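# Transfer lidded 96-well plate from nest N1 to N2

## Task

Carry the 96-well culture plate from nest N1 into nest N2 so that it rests level within N2's locators, with well A1 in the corner labelled A1 and the lid completely seated on the plate. Letting the lidded plate drop a few millimetres when you release it in N2 is acceptable, but a much larger drop there fails. The plate must stay correctly placed without the robot supporting it. Finish by opening the gripper and moving the arm away.

## Robot and tools

Robot and scene: one arm with six joints (waist, shoulder, elbow, wrist pitch, wrist yaw, wrist roll) and a two-finger parallel gripper. The plate begins in N1 with A1 at the A1-marked corner; looking out from the arm's base, N1 is the right-hand nest. A loose object may occasionally get a brief external shove.

Frames: results report the hand in the scene frame. Its origin lies on the tabletop under the arm's base, +z is up, and +y points left when facing along +x. The base can be slightly tilted, and the reported hand position gets less accurate at long reach. The gripper has its own axes: fingers extend along its +z, and they open and close along its y. end_effector_position is the midpoint between the finger pads, roughly 1 cm short of the tips.

execute_actions: argument actions is a list holding zero or one item. An empty list only returns the current state. An item with rows is a motion: rows is a list of 1 to 15 rows, and steps (1 to 15, default 15) is how many control steps of 1/30 s it runs; each row covers one step and the final row repeats if steps exceeds the row count. An item with only steps (up to 300) is a wait, counted from the previous result, so your reply time is included. Optional pictures (boolean) switches camera images on or off; they are on by default. A rejected call sends nothing to the robot.

Row layout (used by execute_actions rows and by move target): seven numbers, each from -1 to 1, in the order dx, dy, dz, rx, ry, rz, opening. The first six are an offset, not a pose, expressed in the gripper's own axes and counted from the gripper pose printed in the latest result that shows it (before any such result in the scene, and for the second or later call in one reply, from wherever the hand is when the action begins). Every row in a list is counted from that same base pose, not from the prior row. Scale: 1.0 equals 0.6 m for dx, dy, dz and 180 degrees for rotation; rx, ry, rz form a single rotation vector. opening is absolute, not an offset: +1 is fully open (0.094 m), -1 is shut. All-zero offsets are not a pause; they drive the hand back to the base pose.

move: target is one row as above; speed is the path's top speed in m/s, 0.002 to 0.5, default 0.25, with rotation capped at twice that value in rad/s. It follows a straight path lasting 0.5 to 10 s (longer paths are cut off early), rotates the short way, and does not slow for obstacles. The hand lags, may drift off the line and may exceed speed, mainly with the arm almost straight. Faster contact hits harder, and aiming further beyond a surface presses harder. The opening is applied at the start. It finishes when hand and fingers settle, or 5 s after the path ends. The move: line reports the ending (done, off_target, moving, held, fault) and limits (paced means the sent pose was clipped; held means a safety check blocked some steps, after which the arm may move far faster than speed), plus distance to target.

wait: seconds, 0 to 10; the robot gets nothing new. zoom_image: camera is cam_high or cam_wrist, region is [x0, y0, x1, y1] in image pixels from the top-left, at most 504 by 504. finished_scene: scene is the current scene's number; it ends the scene irreversibly and reports success.

Cameras: cam_high and cam_wrist, each 504x504 pixels, arriving in that order.

Control behaviour: each step, the commanded pose is limited to 70 mm and 16 degrees from the measured pose, then reached by damped inverse kinematics that favour position over orientation. Joint friction can leave the hand up to about 31 mm off, so tiny commands may not move it. After an action ends the arm only continues to the last clipped pose, so read the result and send the rest. Because offsets start from the measured pose, repeating a small push into something rigid adds no force, but into something that yields it goes further.

Result lines: the state line gives end_effector_position (m) and end_effector_quat_wxyz. Joint positions and Joint velocities list the six joints (rad, rad/s) then the pad gap (m, m/s). Joint limits in rad: waist -2.618 to 3.054, shoulder 0.000 to 3.142, elbow 0.000 to 3.142, wrist pitch -1.571 to 1.571, wrist yaw -1.571 to 1.571, wrist roll -2.094 to 2.094. grip_measured is the finger opening on the command scale, possibly off by about 1 mm throughout. pose unreachable means the clearance check (which treats any mount under the base as arm) changed or stopped the command; HELD flags the affected steps. Hand target shows the pose the controller is heading for. FAULT lines mark stops; MOTOR HOT warns from 75 °C; OVER-TEMPERATURE FAULT means a stop at 90 °C or, at 100 °C, loss of holding so the arm drops.

Gripping: to hold, command about 0.03 below grip_measured; smaller margins grip lighter. Each pad applies roughly 50 to 62 N at most, less on parts under about 2 mm thick.

Avoid: knocking or placing anything off the table, dropping the plate or lid, slamming, hard collisions and forceful pushing, and holding loads long enough to overheat motors. Place the plate gently, release, and retract.

Each tool is called after "Call:" as name(argument=value, ...), one argument or row to a line, values as JSON.

## Session

Call:
execute_actions(
  actions=[],
)

Scene clock: 0.00 s of 8400.00 s.
end_effector_position=(+0.3672, -0.4416, +0.3900) grip_measured=+1.000 end_effector_quat_wxyz=(+0.380, +0.747, +0.338, +0.428)
Joint positions: [ 0.011  1.007  1.815 -0.623  0.23   1.305  0.094]
Joint velocities: [-0.007 -0.027 -0.002  0.007  0.037  0.007  0.   ]
Motor temperatures (°C, as the motors report them): [20 24 22 21 23 22]
Hand target: +0.367, -0.442, +0.390; +0.380, +0.747, +0.338, +0.428

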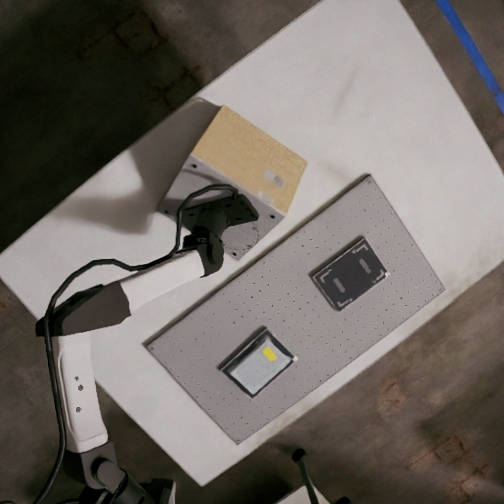

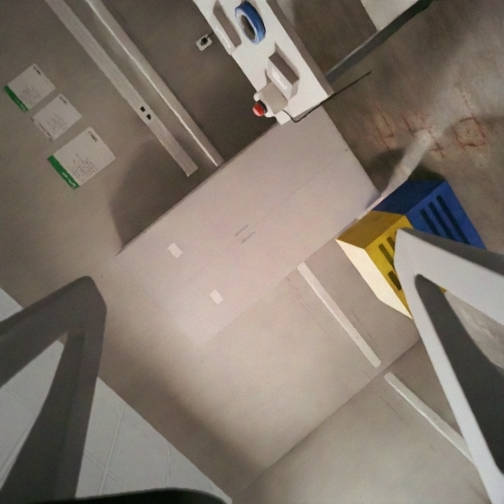

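Call:
zoom_image(
  camera="cam_high",
  region=[200, 310, 320, 410],
)

Call:
zoom_image(
  camera="cam_high",
  region=[290, 220, 410, 320],
)

Region (200, 310, 320, 410) of cam_high's 504x504 image, scaled by 4.200, with more detail than that image has.

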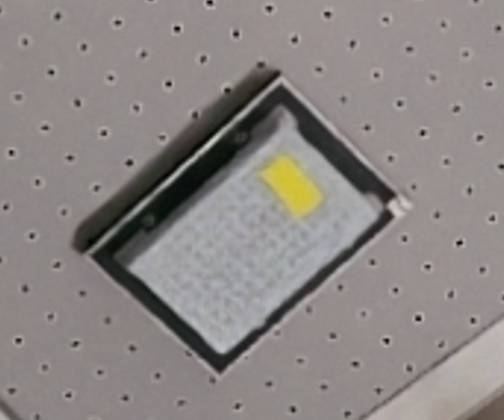

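Region (290, 220, 410, 320) of cam_high's 504x504 image, scaled by 4.200, with more detail than that image has.

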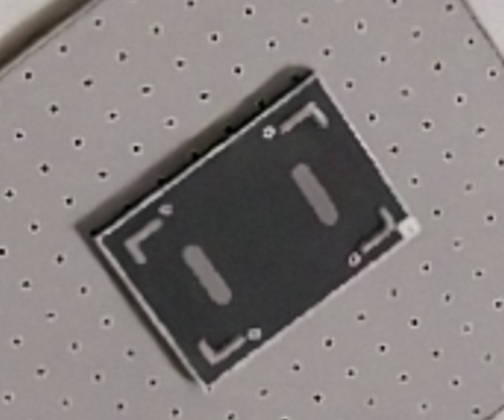

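Call:
move(
  target=[0.239,-0.451,-0.179,0.395,-0.0235,-0.2,1],
  speed=0.3,
)

Scene clock: 7.00 s of 8400.00 s.
end_effector_position=(+0.2785, -0.1637, +0.2483) grip_measured=+1.000 end_effector_quat_wxyz=(+0.046, +0.690, +0.685, +0.229)
Joint positions: [ 0.833  1.106  1.398 -1.564  0.774  1.952  0.094]
Joint velocities: [-0.017 -0.002 -0.017  0.022 -0.022  0.022  0.   ]
Motor temperatures (°C, as the motors report them): [20 24 22 22 23 22]
Hand target: +0.279, -0.162, +0.247; +0.039, +0.690, +0.687, +0.225
Off the commanded pose: 0.003 m, 27 deg; orientation clipped at the last step of the last action.
joint sent to its limit — the command would take joint 4 (wrist pitch) past its lower limit, so that joint was sent only as far as its limit.
After step 90, 0.83 s passed at rest.
move: off_target; limits=paced

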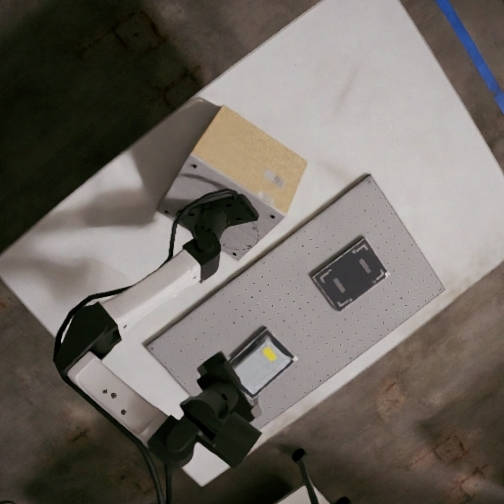

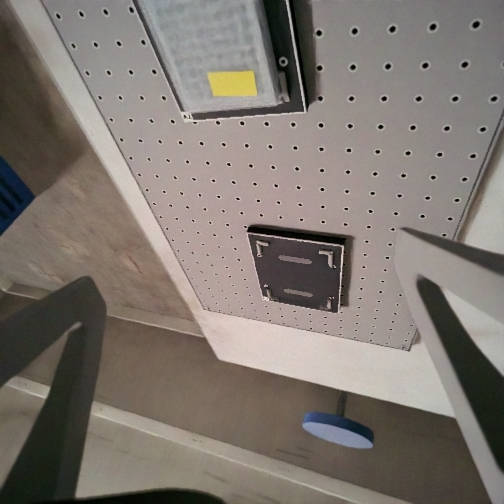

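Call:
move(
  target=[-0.05,-0.075,0.178,0.163,0.033,-0.492,1],
  speed=0.4,
)

Scene clock: 17.27 s of 8400.00 s.
end_effector_position=(+0.2797, -0.1652, +0.1324) grip_measured=+1.000 end_effector_quat_wxyz=(+0.004, +0.005, +1.000, +0.002)
Joint positions: [ 0.424  1.31   1.204 -1.393  0.823  0.263  0.094]
Joint velocities: [ 0.007 -0.007  0.017 -0.007 -0.037 -0.037  0.   ]
Motor temperatures (°C, as the motors report them): [20 24 22 22 23 22]
Hand target: +0.279, -0.165, +0.128; +0.002, +0.001, +1.000, -0.004
Off the commanded pose: 0.004 m, 1 deg.
After step 90, 4.57 s passed at rest.
move: done

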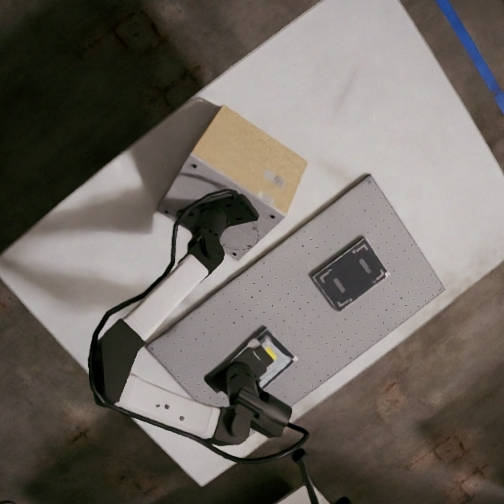

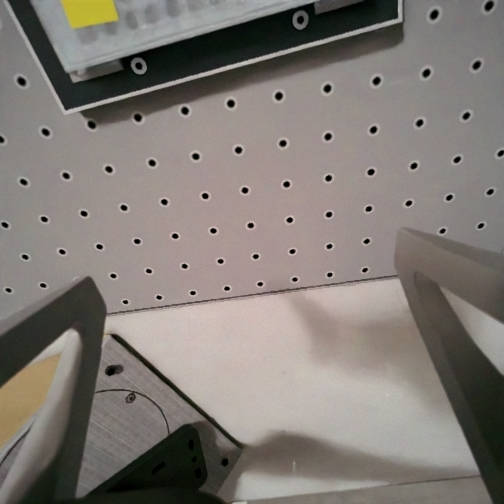

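Call:
move(
  target=[0,0,0.04,0,0,-0.5,1],
  speed=0.4,
)

Scene clock: 20.70 s of 8400.00 s.
end_effector_position=(+0.2825, -0.1644, +0.1086) grip_measured=+1.000 end_effector_quat_wxyz=(+0.003, +0.707, -0.707, +0.001)
Joint positions: [ 0.347  1.31   1.135 -1.258  0.824 -1.419  0.094]
Joint velocities: [-0.012  0.007 -0.022 -0.066 -0.022  0.007  0.   ]
Motor temperatures (°C, as the motors report them): [20 24 22 22 23 22]
Hand target: +0.280, -0.165, +0.108; -0.004, +0.703, -0.711, +0.002
Off the commanded pose: 0.003 m, 1 deg.
move: done

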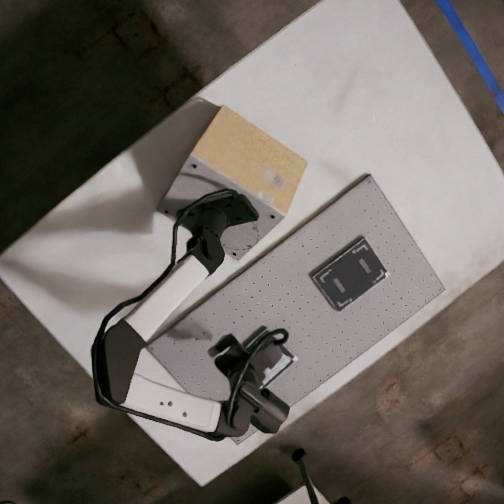

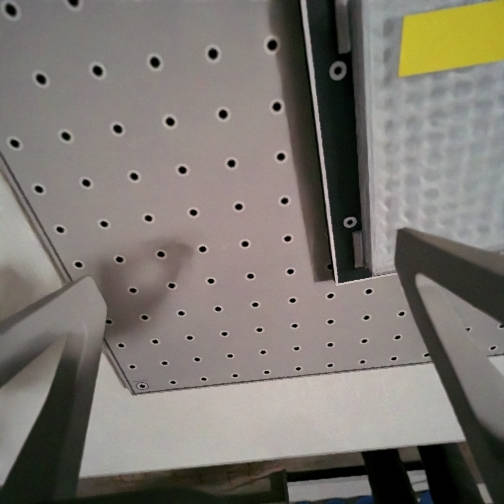

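Call:
move(
  target=[0,-0.15,0.03,0,0,-0.03,1],
  speed=0.3,
)

Scene clock: 23.27 s of 8400.00 s.
end_effector_position=(+0.3665, -0.1616, +0.0884) grip_measured=+1.000 end_effector_quat_wxyz=(+0.010, +0.742, -0.671, +0.002)
Joint positions: [ 0.279  1.623  1.428 -1.181  0.824 -1.607  0.094]
Joint velocities: [ 0.007 -0.012 -0.007 -0.007 -0.007  0.022  0.   ]
Motor temperatures (°C, as the motors report them): [20 24 23 22 23 22]
Hand target: +0.372, -0.163, +0.090; +0.003, +0.739, -0.673, +0.002
Off the commanded pose: 0.007 m, 1 deg.
move: done

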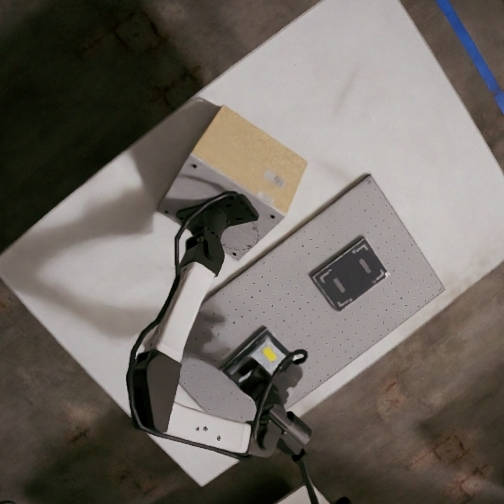

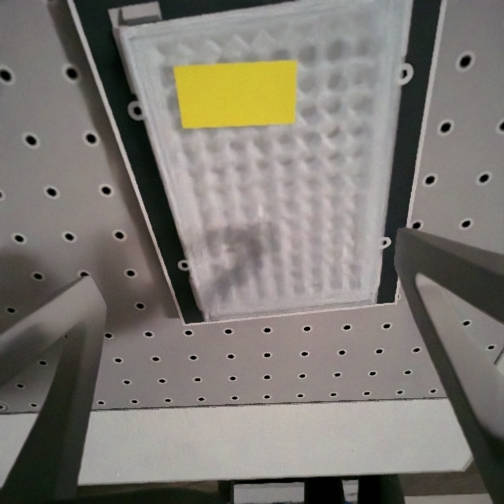

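Call:
move(
  target=[0.012,-0.034,0.045,0,0,0,1],
  speed=0.15,
)

Scene clock: 26.10 s of 8400.00 s.
end_effector_position=(+0.3769, -0.1644, +0.0590) grip_measured=+1.000 end_effector_quat_wxyz=(+0.022, +0.748, -0.663, -0.003)
Joint positions: [ 0.209  1.683  1.428 -1.082  0.819 -1.702  0.094]
Joint velocities: [-0.017 -0.007  0.002 -0.022 -0.051  0.007  0.   ]
Motor temperatures (°C, as the motors report them): [20 25 23 21 23 22]
Hand target: +0.387, -0.167, +0.061; +0.011, +0.742, -0.670, +0.003
Off the commanded pose: 0.011 m, 2 deg.
move: off_target

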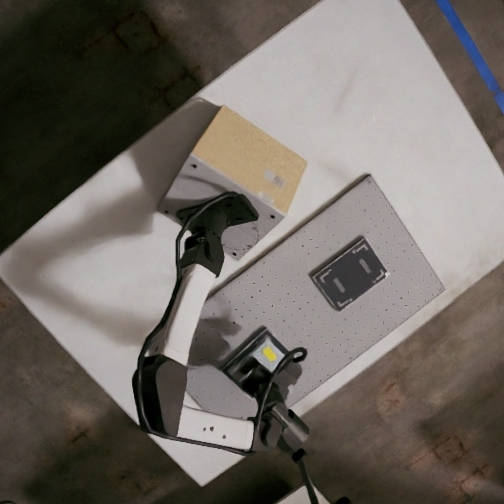

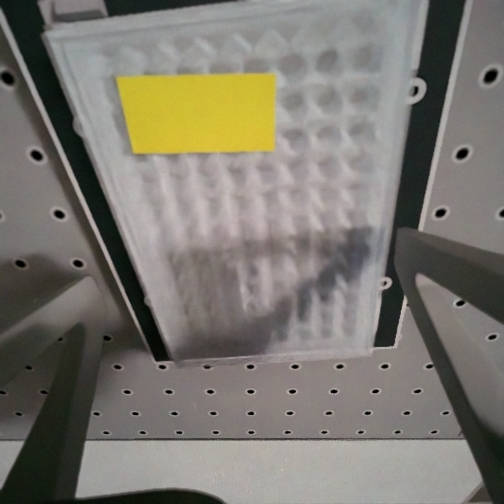

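Call:
move(
  target=[0.003,-0.026,0.012,0.014,-0.01,0.003,1],
  speed=0.1,
)

Scene clock: 28.33 s of 8400.00 s.
end_effector_position=(+0.3869, -0.1658, +0.0532) grip_measured=+1.000 end_effector_quat_wxyz=(+0.002, +0.746, -0.666, +0.000)
Joint positions: [ 0.184  1.683  1.428 -1.014  0.786 -1.761  0.094]
Joint velocities: [-0.002 -0.007 -0.017  0.007  0.007 -0.066  0.   ]
Motor temperatures (°C, as the motors report them): [20 25 23 21 23 22]
Hand target: +0.392, -0.165, +0.051; -0.004, +0.745, -0.667, -0.000
Off the commanded pose: 0.006 m, 1 deg.
move: done

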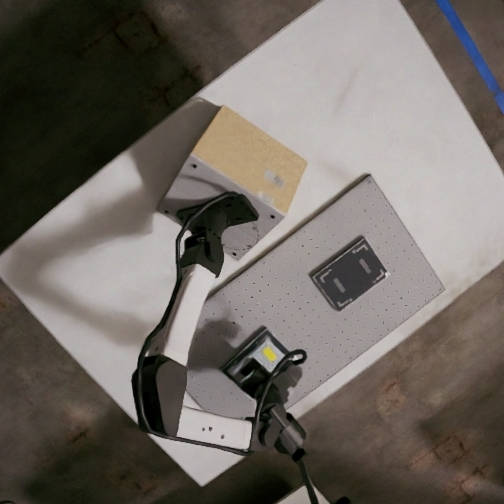

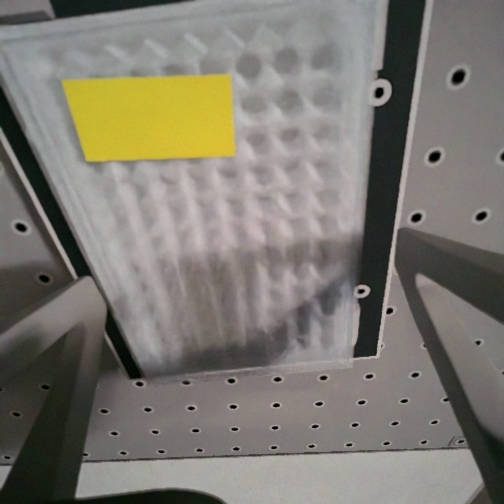

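Call:
zoom_image(
  camera="cam_wrist",
  region=[304, 60, 504, 380],
)

Call:
move(
  target=[0,0.01,0.015,0,0,0,1],
  speed=0.05,
)

Region (304, 60, 504, 380) of cam_wrist's 504x504 image, scaled by 1.575, with more detail than that image has; it fills the left 315 columns of this view, and the rest is white.

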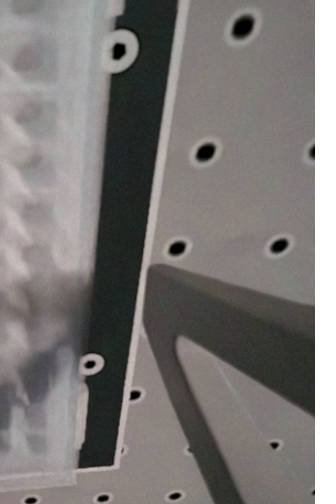

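Scene clock: 30.17 s of 8400.00 s.
end_effector_position=(+0.3811, -0.1652, +0.0462) grip_measured=+1.000 end_effector_quat_wxyz=(+0.008, +0.751, -0.660, -0.004)
Joint positions: [ 0.171  1.679  1.398 -0.995  0.787 -1.78   0.094]
Joint velocities: [-0.017  0.012 -0.002  0.022 -0.051  0.022  0.   ]
Motor temperatures (°C, as the motors report them): [21 25 23 21 23 22]
Hand target: +0.381, -0.167, +0.044; +0.003, +0.746, -0.666, -0.000
Off the commanded pose: 0.002 m, 1 deg.
move: done

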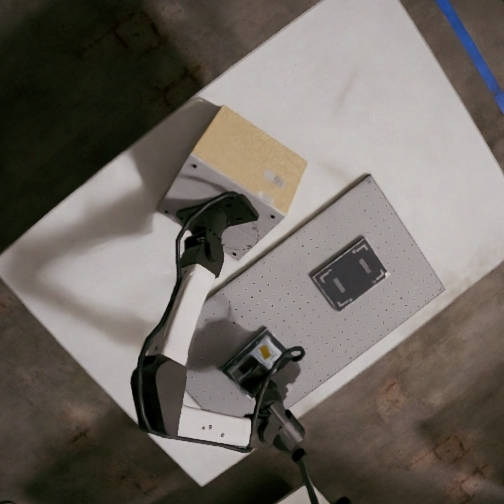

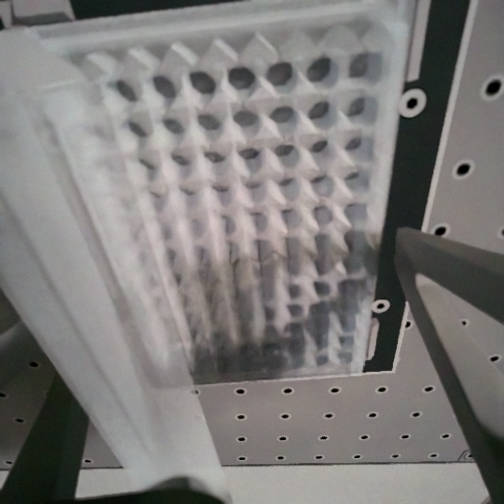

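Call:
execute_actions(
  actions=[],
)

Call:
zoom_image(
  camera="cam_high",
  region=[190, 310, 330, 430],
)

Scene clock: 30.63 s of 8400.00 s.
end_effector_position=(+0.3811, -0.1652, +0.0462) grip_measured=+1.000 end_effector_quat_wxyz=(+0.008, +0.751, -0.660, -0.004)
Joint positions: [ 0.171  1.679  1.398 -0.995  0.787 -1.78   0.094]
Joint velocities: [ 0.012 -0.027  0.002 -0.051 -0.051 -0.095  0.   ]
Motor temperatures (°C, as the motors report them): [21 25 23 21 23 22]
Hand target: +0.381, -0.167, +0.044; +0.003, +0.746, -0.666, -0.000
Off the commanded pose: 0.002 m, 1 deg.
Steps of this call (steps 1 to 14: nothing new was sent). Readings (end_effector_position):
1: (+0.3811, -0.1652, +0.0462)
2: (+0.3811, -0.1652, +0.0462)
4: (+0.3811, -0.1652, +0.0462)
8: (+0.3811, -0.1652, +0.0462)
14: the state above

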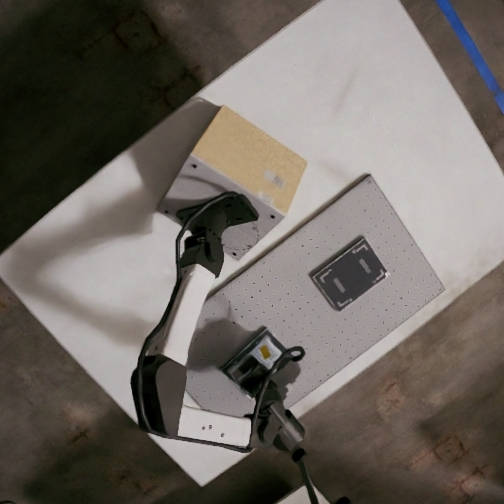

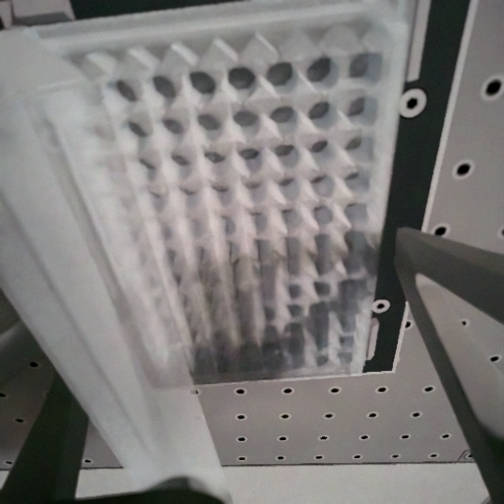

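Region (190, 310, 330, 430) of cam_high's 504x504 image, scaled by 3.600, with more detail than that image has; it fills the top 432 rows of this view, and the rest is white.

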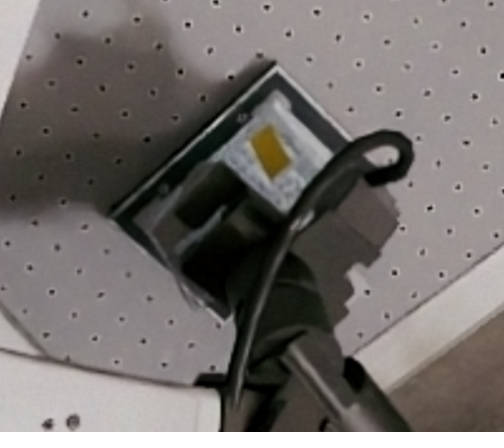

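Call:
move(
  target=[0,0.004,-0.03,0,0,0,1],
  speed=0.01,
)

Scene clock: 33.10 s of 8400.00 s.
end_effector_position=(+0.3738, -0.1609, +0.0537) grip_measured=+1.000 end_effector_quat_wxyz=(+0.015, +0.755, -0.655, -0.014)
Joint positions: [ 0.195  1.679  1.409 -1.064  0.791 -1.736  0.094]
Joint velocities: [ 0.007 -0.017  0.017 -0.037 -0.022 -0.007  0.   ]
Motor temperatures (°C, as the motors report them): [21 25 23 21 23 22]
Hand target: +0.379, -0.165, +0.064; +0.008, +0.751, -0.660, -0.004
Off the commanded pose: 0.013 m, 2 deg.
move: off_target

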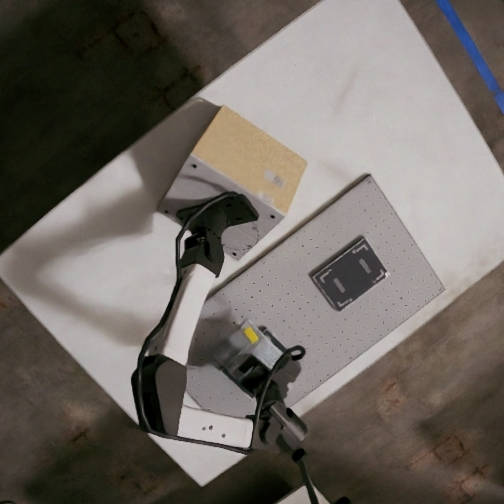

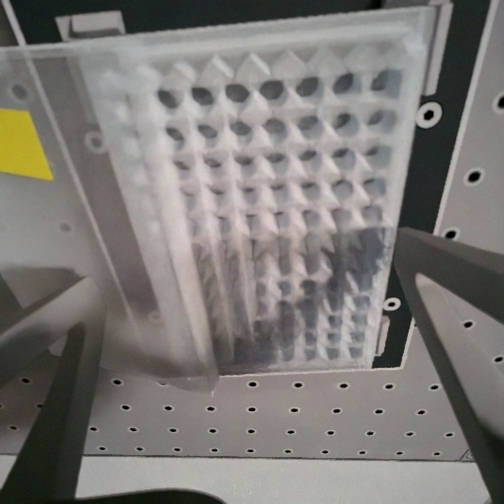

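Call:
move(
  target=[-0.03,0.08,-0.09,0.01,-0.012,0.005,1],
  speed=0.15,
)

Call:
zoom_image(
  camera="cam_high",
  region=[180, 290, 330, 420],
)

Scene clock: 35.23 s of 8400.00 s.
end_effector_position=(+0.3321, -0.1540, +0.1073) grip_measured=+1.000 end_effector_quat_wxyz=(-0.006, +0.747, -0.665, -0.014)
Joint positions: [ 0.335  1.505  1.331 -1.256  0.787 -1.547  0.094]
Joint velocities: [ 0.012  0.002  0.002 -0.022 -0.037  0.051  0.   ]
Motor temperatures (°C, as the motors report them): [21 26 23 21 23 22]
Hand target: +0.326, -0.150, +0.110; -0.010, +0.750, -0.661, -0.019
Off the commanded pose: 0.008 m, 1 deg.
move: done

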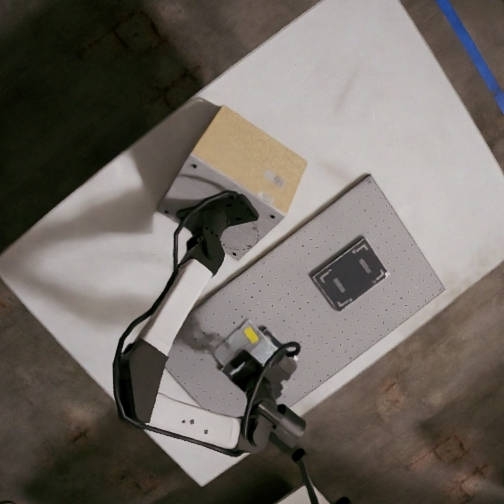

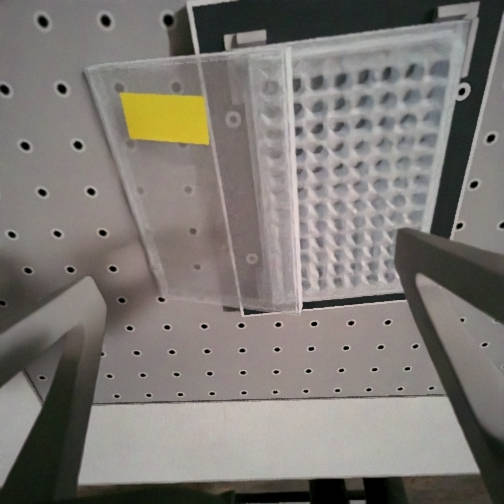

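Region (180, 290, 330, 420) of cam_high's 504x504 image, scaled by 3.360, with more detail than that image has; it fills the top 437 rows of this view, and the rest is white.

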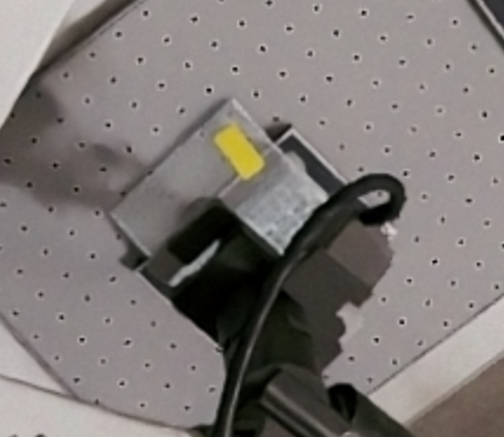

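Call:
move(
  target=[0.005,0.041,0.068,0.103,0.009,0,1],
  speed=0.15,
)

Scene clock: 38.47 s of 8400.00 s.
end_effector_position=(+0.3083, -0.1597, +0.0673) grip_measured=+1.000 end_effector_quat_wxyz=(-0.110, +0.741, -0.655, +0.099)
Joint positions: [ 0.17   1.091  0.785 -0.569  0.677 -2.045  0.094]
Joint velocities: [ 0.007 -0.012 -0.022  0.037  0.051 -0.007  0.   ]
Motor temperatures (°C, as the motors report them): [21 26 23 21 23 22]
Hand target: +0.308, -0.161, +0.068; -0.117, +0.737, -0.658, +0.104
Off the commanded pose: 0.001 m, 1 deg.
move: done

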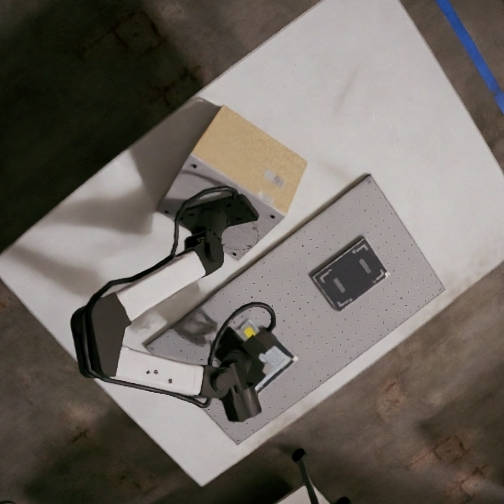

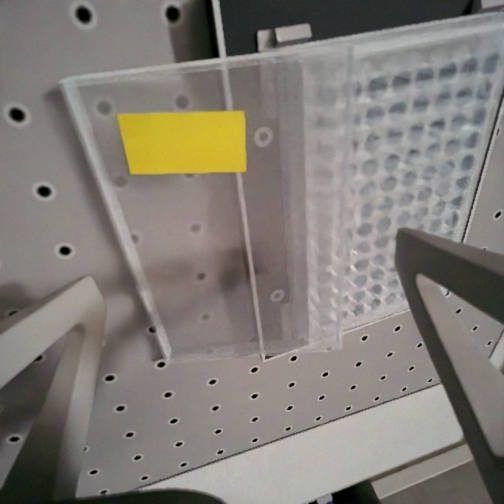

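Call:
move(
  target=[0.005,0.006,0.03,0,0.06,0,1],
  speed=0.06,
)

Scene clock: 42.20 s of 8400.00 s.
end_effector_position=(+0.3104, -0.1685, +0.0517) grip_measured=+1.000 end_effector_quat_wxyz=(-0.048, +0.719, -0.673, +0.164)
Joint positions: [ 0.188  1.121  0.667 -0.319  0.857 -2.077  0.094]
Joint velocities: [ 0.007 -0.007 -0.012  0.066 -0.022 -0.022  0.   ]
Motor temperatures (°C, as the motors report them): [21 26 23 21 23 22]
Hand target: +0.310, -0.162, +0.049; -0.047, +0.726, -0.666, +0.165
Off the commanded pose: 0.007 m, 2 deg.
joint sent to its limit — the command would take joint 6 (wrist roll) past its lower limit, so that joint was sent only as far as its limit.
move: done

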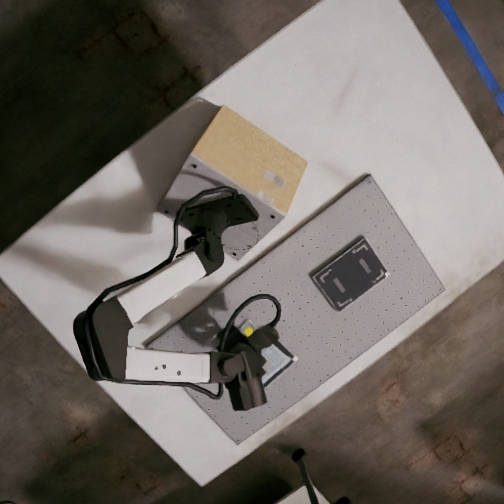

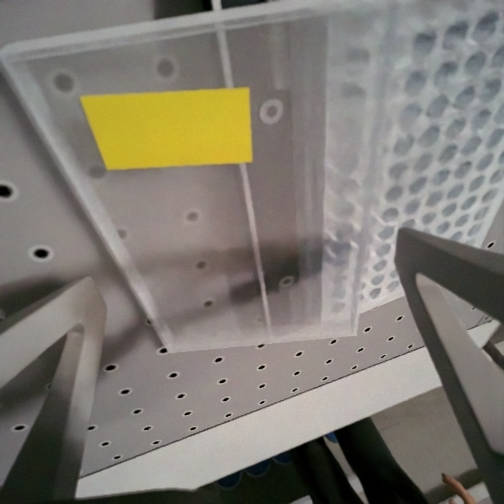

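Call:
move(
  target=[-0.005,0.0,0.018,0,0,0.01,1],
  speed=0.03,
)

Scene clock: 43.83 s of 8400.00 s.
end_effector_position=(+0.3155, -0.1727, +0.0479) grip_measured=+1.000 end_effector_quat_wxyz=(-0.050, +0.706, -0.685, +0.169)
Joint positions: [ 0.166  1.137  0.667 -0.27   0.847 -2.078  0.094]
Joint velocities: [-0.017  0.017  0.002 -0.066 -0.022 -0.007  0.   ]
Motor temperatures (°C, as the motors report them): [21 26 23 22 23 22]
Hand target: +0.313, -0.167, +0.041; -0.051, +0.709, -0.684, +0.164
Off the commanded pose: 0.009 m, 1 deg.
move: done

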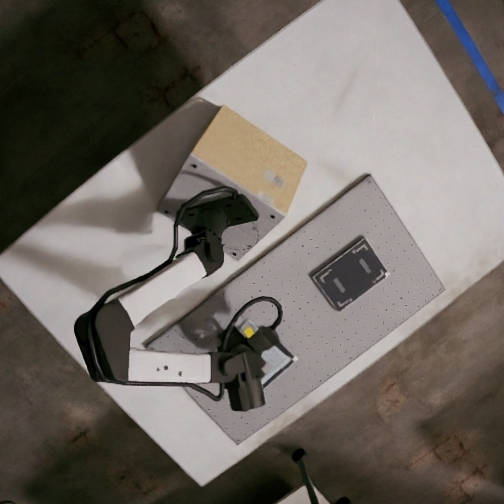

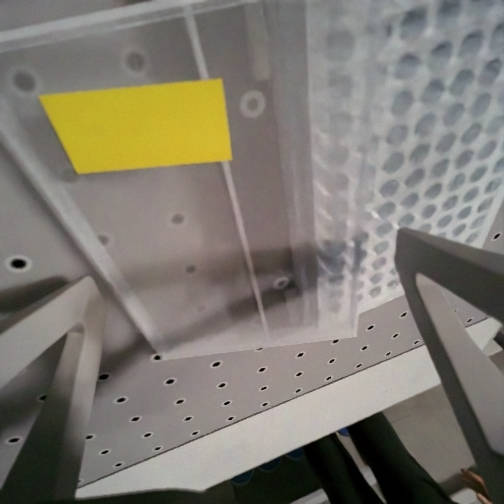

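Call:
move(
  target=[-0.02,0.017,0.014,0,0,0,1],
  speed=0.03,
)

Scene clock: 45.70 s of 8400.00 s.
end_effector_position=(+0.3093, -0.1656, +0.0396) grip_measured=+1.000 end_effector_quat_wxyz=(-0.049, +0.704, -0.687, +0.170)
Joint positions: [ 0.161  1.137  0.615 -0.213  0.846 -2.078  0.094]
Joint velocities: [-0.017 -0.012  0.012  0.007  0.007 -0.066  0.   ]
Motor temperatures (°C, as the motors report them): [21 26 23 22 23 22]
Hand target: +0.308, -0.163, +0.035; -0.049, +0.706, -0.686, +0.168
Off the commanded pose: 0.006 m, 0 deg.
joint sent to its limit — the command would take joint 6 (wrist roll) past its lower limit, so that joint was sent only as far as its limit.
move: done

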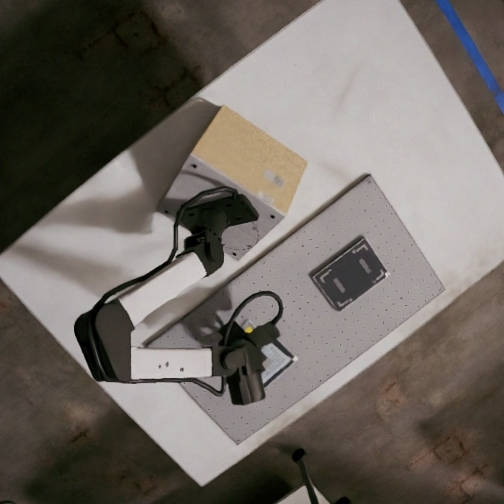

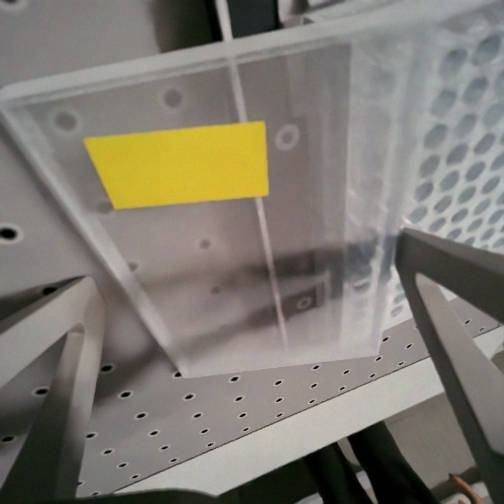

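Call:
move(
  target=[0,-0.004,0.016,0,0,0,1],
  speed=0.03,
)

Scene clock: 47.33 s of 8400.00 s.
end_effector_position=(+0.3094, -0.1667, +0.0378) grip_measured=+1.000 end_effector_quat_wxyz=(-0.046, +0.703, -0.689, +0.170)
Joint positions: [ 0.155  1.144  0.615 -0.204  0.848 -2.081  0.094]
Joint velocities: [ 0.022 -0.002  0.012 -0.037 -0.007 -0.051  0.   ]
Motor temperatures (°C, as the motors report them): [21 26 23 22 23 22]
Hand target: +0.314, -0.167, +0.032; -0.046, +0.702, -0.691, +0.166
Off the commanded pose: 0.008 m, 0 deg.
joint sent to its limit — the command would take joint 6 (wrist roll) past its lower limit, so that joint was sent only as far as its limit.
move: done

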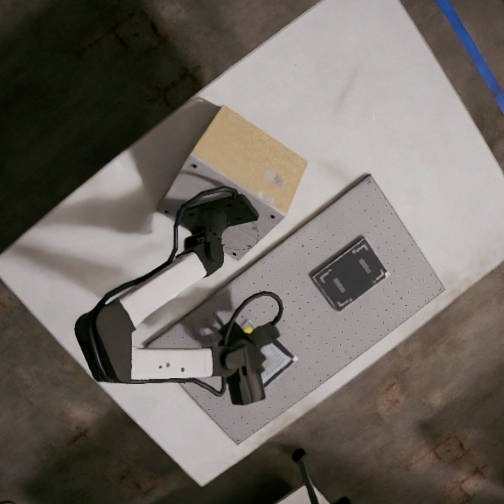

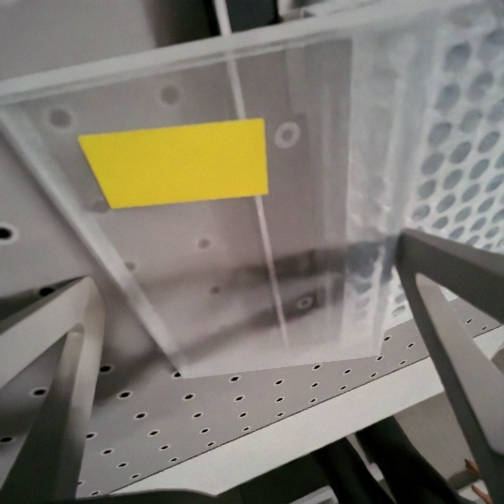

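Call:
execute_actions(
  actions=[
    {"rows":[[0,0,0,0,0,0,0.9],[0,0,0,0,0,0,0.87],[0,0,0,0,0,0,0.84],[0,0,0,0,0,0,0.81],[0,0,0,0,0,0,0.78],[0,0,0,0,0,0,0.76]],"steps":15},
  ],
)

Scene clock: 48.30 s of 8400.00 s.
end_effector_position=(+0.3092, -0.1671, +0.0378) grip_measured=+0.780 end_effector_quat_wxyz=(-0.044, +0.703, -0.689, +0.170)
Joint positions: [ 0.155  1.144  0.615 -0.205  0.851 -2.081  0.084]
Joint velocities: [-0.002  0.007  0.002  0.022  0.037  0.037 -0.001]
Motor temperatures (°C, as the motors report them): [21 26 23 22 23 22]
Hand target: +0.309, -0.167, +0.038; -0.045, +0.703, -0.689, +0.170
Off the commanded pose: 0.000 m, 0 deg.
Steps of this call (steps 1 to 14: nothing new was sent; steps 15 to 29: all 15 steps of this action). Readings (end_effector_position):
15: (+0.3094, -0.1669, +0.0378)
16: (+0.3092, -0.1671, +0.0378)
18: (+0.3092, -0.1671, +0.0378)
22: (+0.3092, -0.1671, +0.0378)
29: the state above

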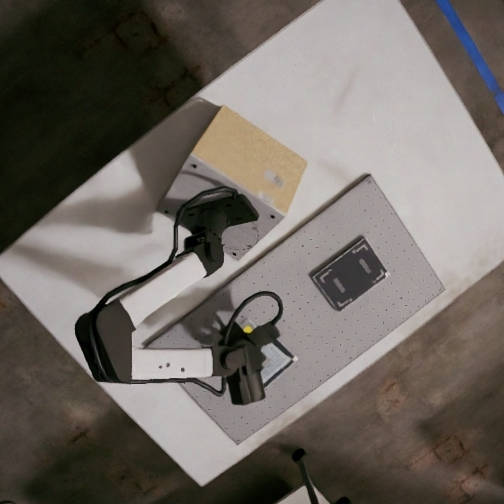

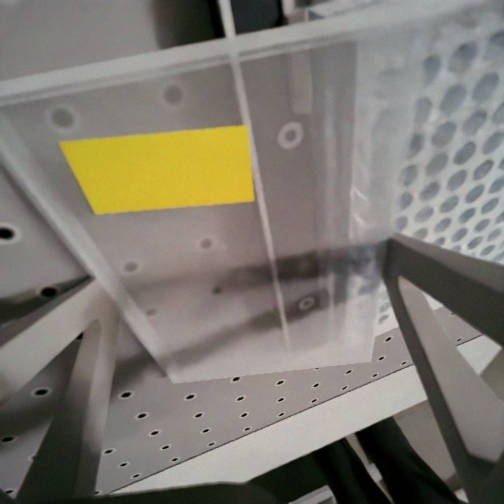

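Call:
move(
  target=[0.01,-0.018,-0.055,-0.0955,0,-0.02,0.75],
  speed=0.1,
)

Scene clock: 51.70 s of 8400.00 s.
end_effector_position=(+0.3036, -0.1656, +0.0679) grip_measured=+0.780 end_effector_quat_wxyz=(+0.068, +0.723, -0.685, +0.061)
Joint positions: [ 0.288  1.434  1.056 -1.021  0.99  -1.536  0.084]
Joint velocities: [-0.027 -0.007 -0.002 -0.037 -0.051 -0.022  0.001]
Motor temperatures (°C, as the motors report them): [21 26 23 22 23 22]
Hand target: +0.309, -0.165, +0.072; +0.067, +0.723, -0.685, +0.067
Off the commanded pose: 0.008 m, 1 deg.
move: done

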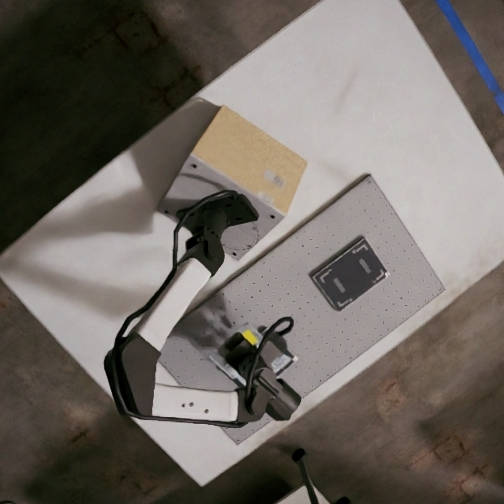

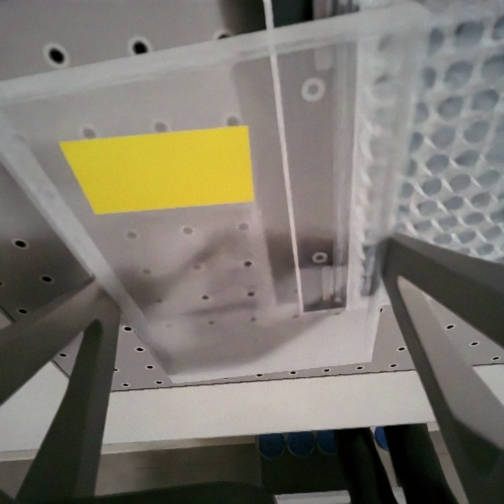

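Call:
move(
  target=[0.007,-0.138,0.002,0.004,0,-0.019,0.75],
  speed=0.15,
)

Scene clock: 53.67 s of 8400.00 s.
end_effector_position=(+0.3832, -0.1618, +0.0648) grip_measured=+0.780 end_effector_quat_wxyz=(+0.064, +0.741, -0.665, +0.066)
Joint positions: [ 0.279  1.703  1.378 -1.03   0.99  -1.63   0.084]
Joint velocities: [-0.002  0.002 -0.017  0.007  0.022  0.037 -0.003]
Motor temperatures (°C, as the motors report them): [21 26 23 22 23 22]
Hand target: +0.386, -0.164, +0.065; +0.065, +0.743, -0.663, +0.064
Off the commanded pose: 0.005 m, 0 deg.
move: done

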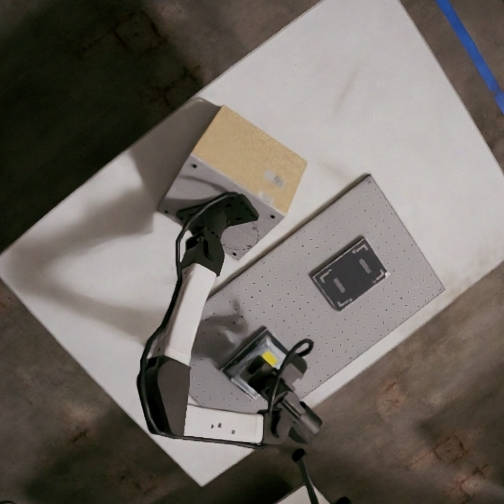

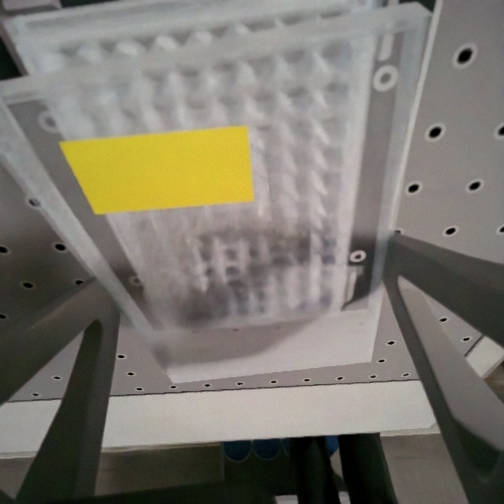

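Call:
move(
  target=[0.001,0.004,0.021,0,0,0,0.75],
  speed=0.04,
)

Scene clock: 55.33 s of 8400.00 s.
end_effector_position=(+0.3825, -0.1649, +0.0530) grip_measured=+0.780 end_effector_quat_wxyz=(+0.069, +0.742, -0.664, +0.066)
Joint positions: [ 0.248  1.703  1.349 -0.965  0.99  -1.679  0.084]
Joint velocities: [-0.027  0.002 -0.002 -0.022  0.007 -0.022  0.001]
Motor temperatures (°C, as the motors report them): [21 26 24 22 23 22]
Hand target: +0.381, -0.165, +0.053; +0.065, +0.741, -0.665, +0.066
Off the commanded pose: 0.002 m, 1 deg.
move: done

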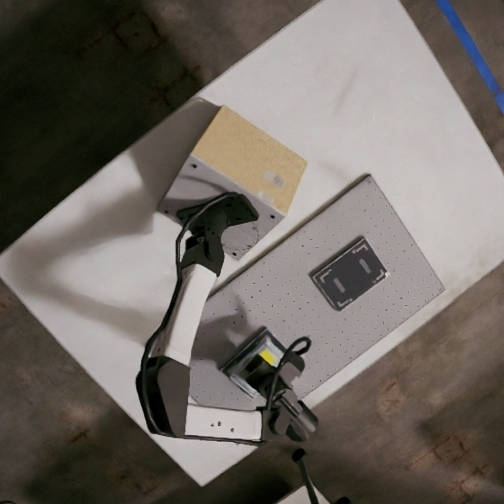

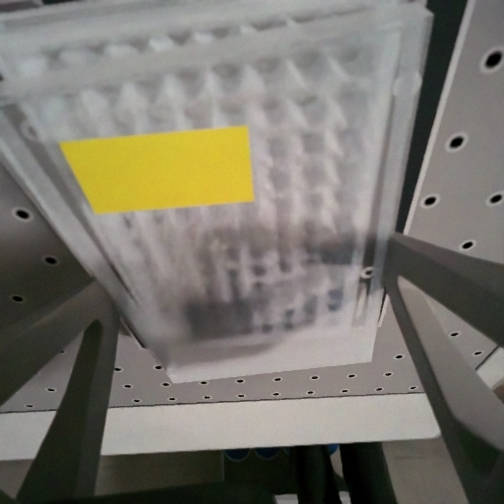

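Call:
move(
  target=[-0.004,0.007,0.006,0,0,0,0.75],
  speed=0.02,
)

Scene clock: 56.67 s of 8400.00 s.
end_effector_position=(+0.3805, -0.1626, +0.0507) grip_measured=+0.780 end_effector_quat_wxyz=(+0.070, +0.743, -0.662, +0.065)
Joint positions: [ 0.248  1.703  1.334 -0.955  0.991 -1.681  0.084]
Joint velocities: [ 0.002 -0.007  0.007 -0.022  0.037  0.037 -0.   ]
Motor temperatures (°C, as the motors report them): [21 26 24 22 23 22]
Hand target: +0.378, -0.164, +0.049; +0.069, +0.742, -0.664, +0.066
Off the commanded pose: 0.003 m, 0 deg.
move: done

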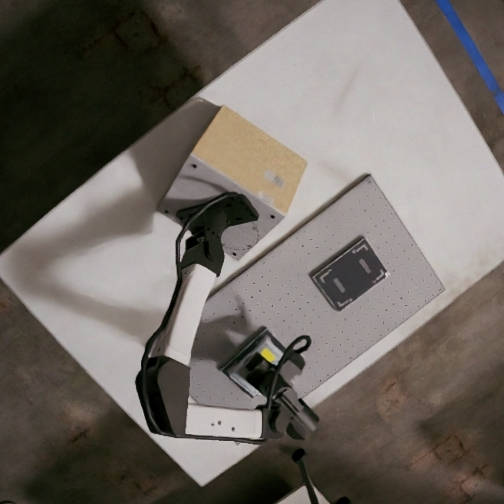

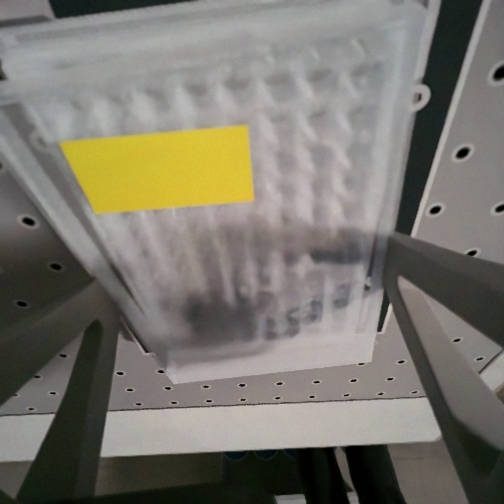

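Call:
zoom_image(
  camera="cam_wrist",
  region=[0, 0, 504, 140],
)

Call:
zoom_image(
  camera="cam_wrist",
  region=[100, 250, 420, 400],
)

Call:
zoom_image(
  camera="cam_high",
  region=[205, 315, 315, 410],
)

Region (0, 0, 504, 140) of cam_wrist's 504x504 image, scaled by 1.000.

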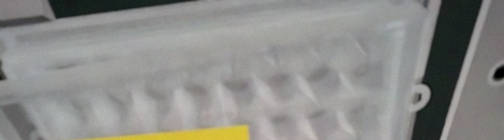

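Region (100, 250, 420, 400) of cam_wrist's 504x504 image, scaled by 1.575, with more detail than that image has; it fills the top 236 rows of this view, and the rest is white.

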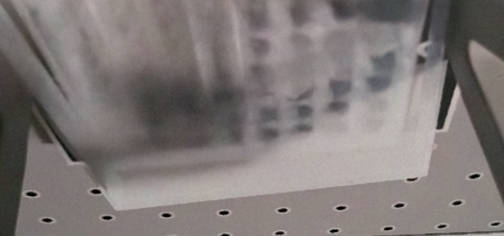

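Region (205, 315, 315, 410) of cam_high's 504x504 image, scaled by 4.582, with more detail than that image has; it fills the top 435 rows of this view, and the rest is white.

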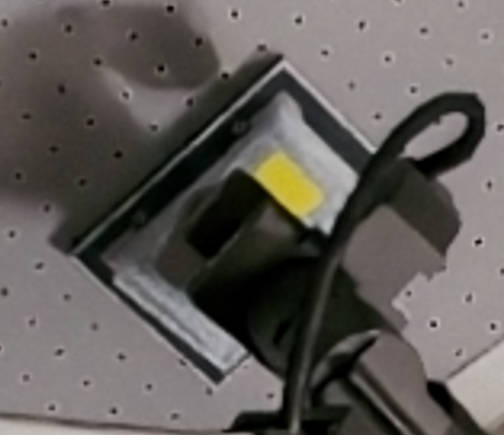

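Call:
move(
  target=[-0.006,-0.001,0,0,0,0.021,0.75],
  speed=0.03,
)

Call:
zoom_image(
  camera="cam_high",
  region=[200, 310, 320, 410],
)

Scene clock: 61.83 s of 8400.00 s.
end_effector_position=(+0.3805, -0.1628, +0.0507) grip_measured=+0.780 end_effector_quat_wxyz=(+0.068, +0.722, -0.686, +0.068)
Joint positions: [ 0.248  1.703  1.334 -0.955  0.992 -1.617  0.084]
Joint velocities: [ 0.002 -0.017 -0.027 -0.051 -0.051  0.022  0.001]
Motor temperatures (°C, as the motors report them): [21 26 23 21 23 22]
Hand target: +0.381, -0.159, +0.050; +0.068, +0.721, -0.686, +0.067
Off the commanded pose: 0.004 m, 0 deg.
After step 90, 0.83 s passed at rest.
move: done

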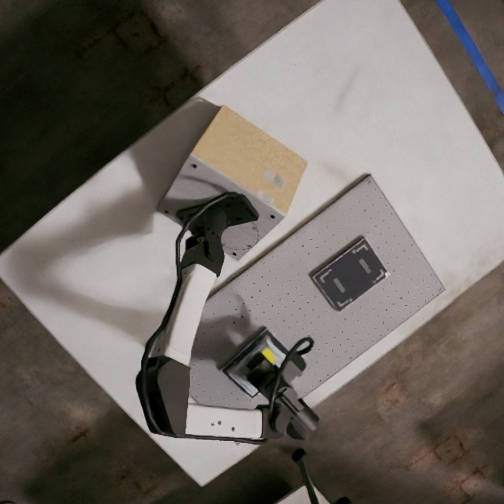

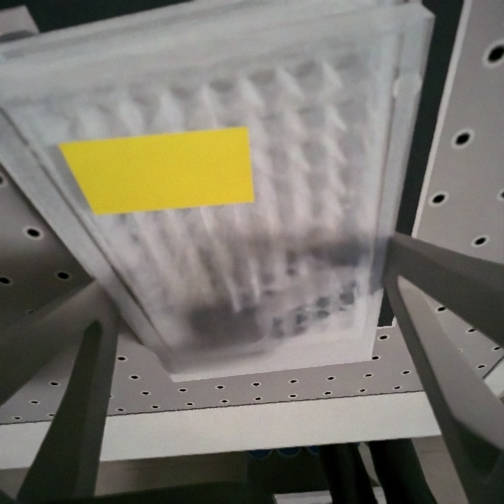

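Region (200, 310, 320, 410) of cam_high's 504x504 image, scaled by 4.200, with more detail than that image has.

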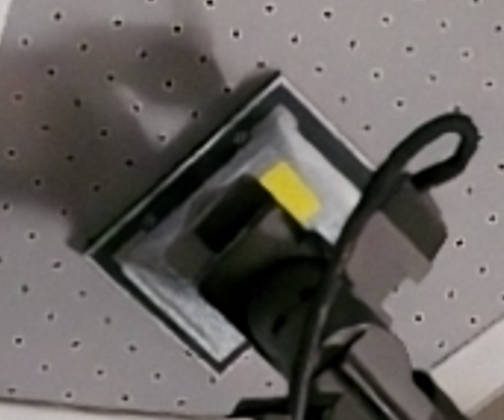

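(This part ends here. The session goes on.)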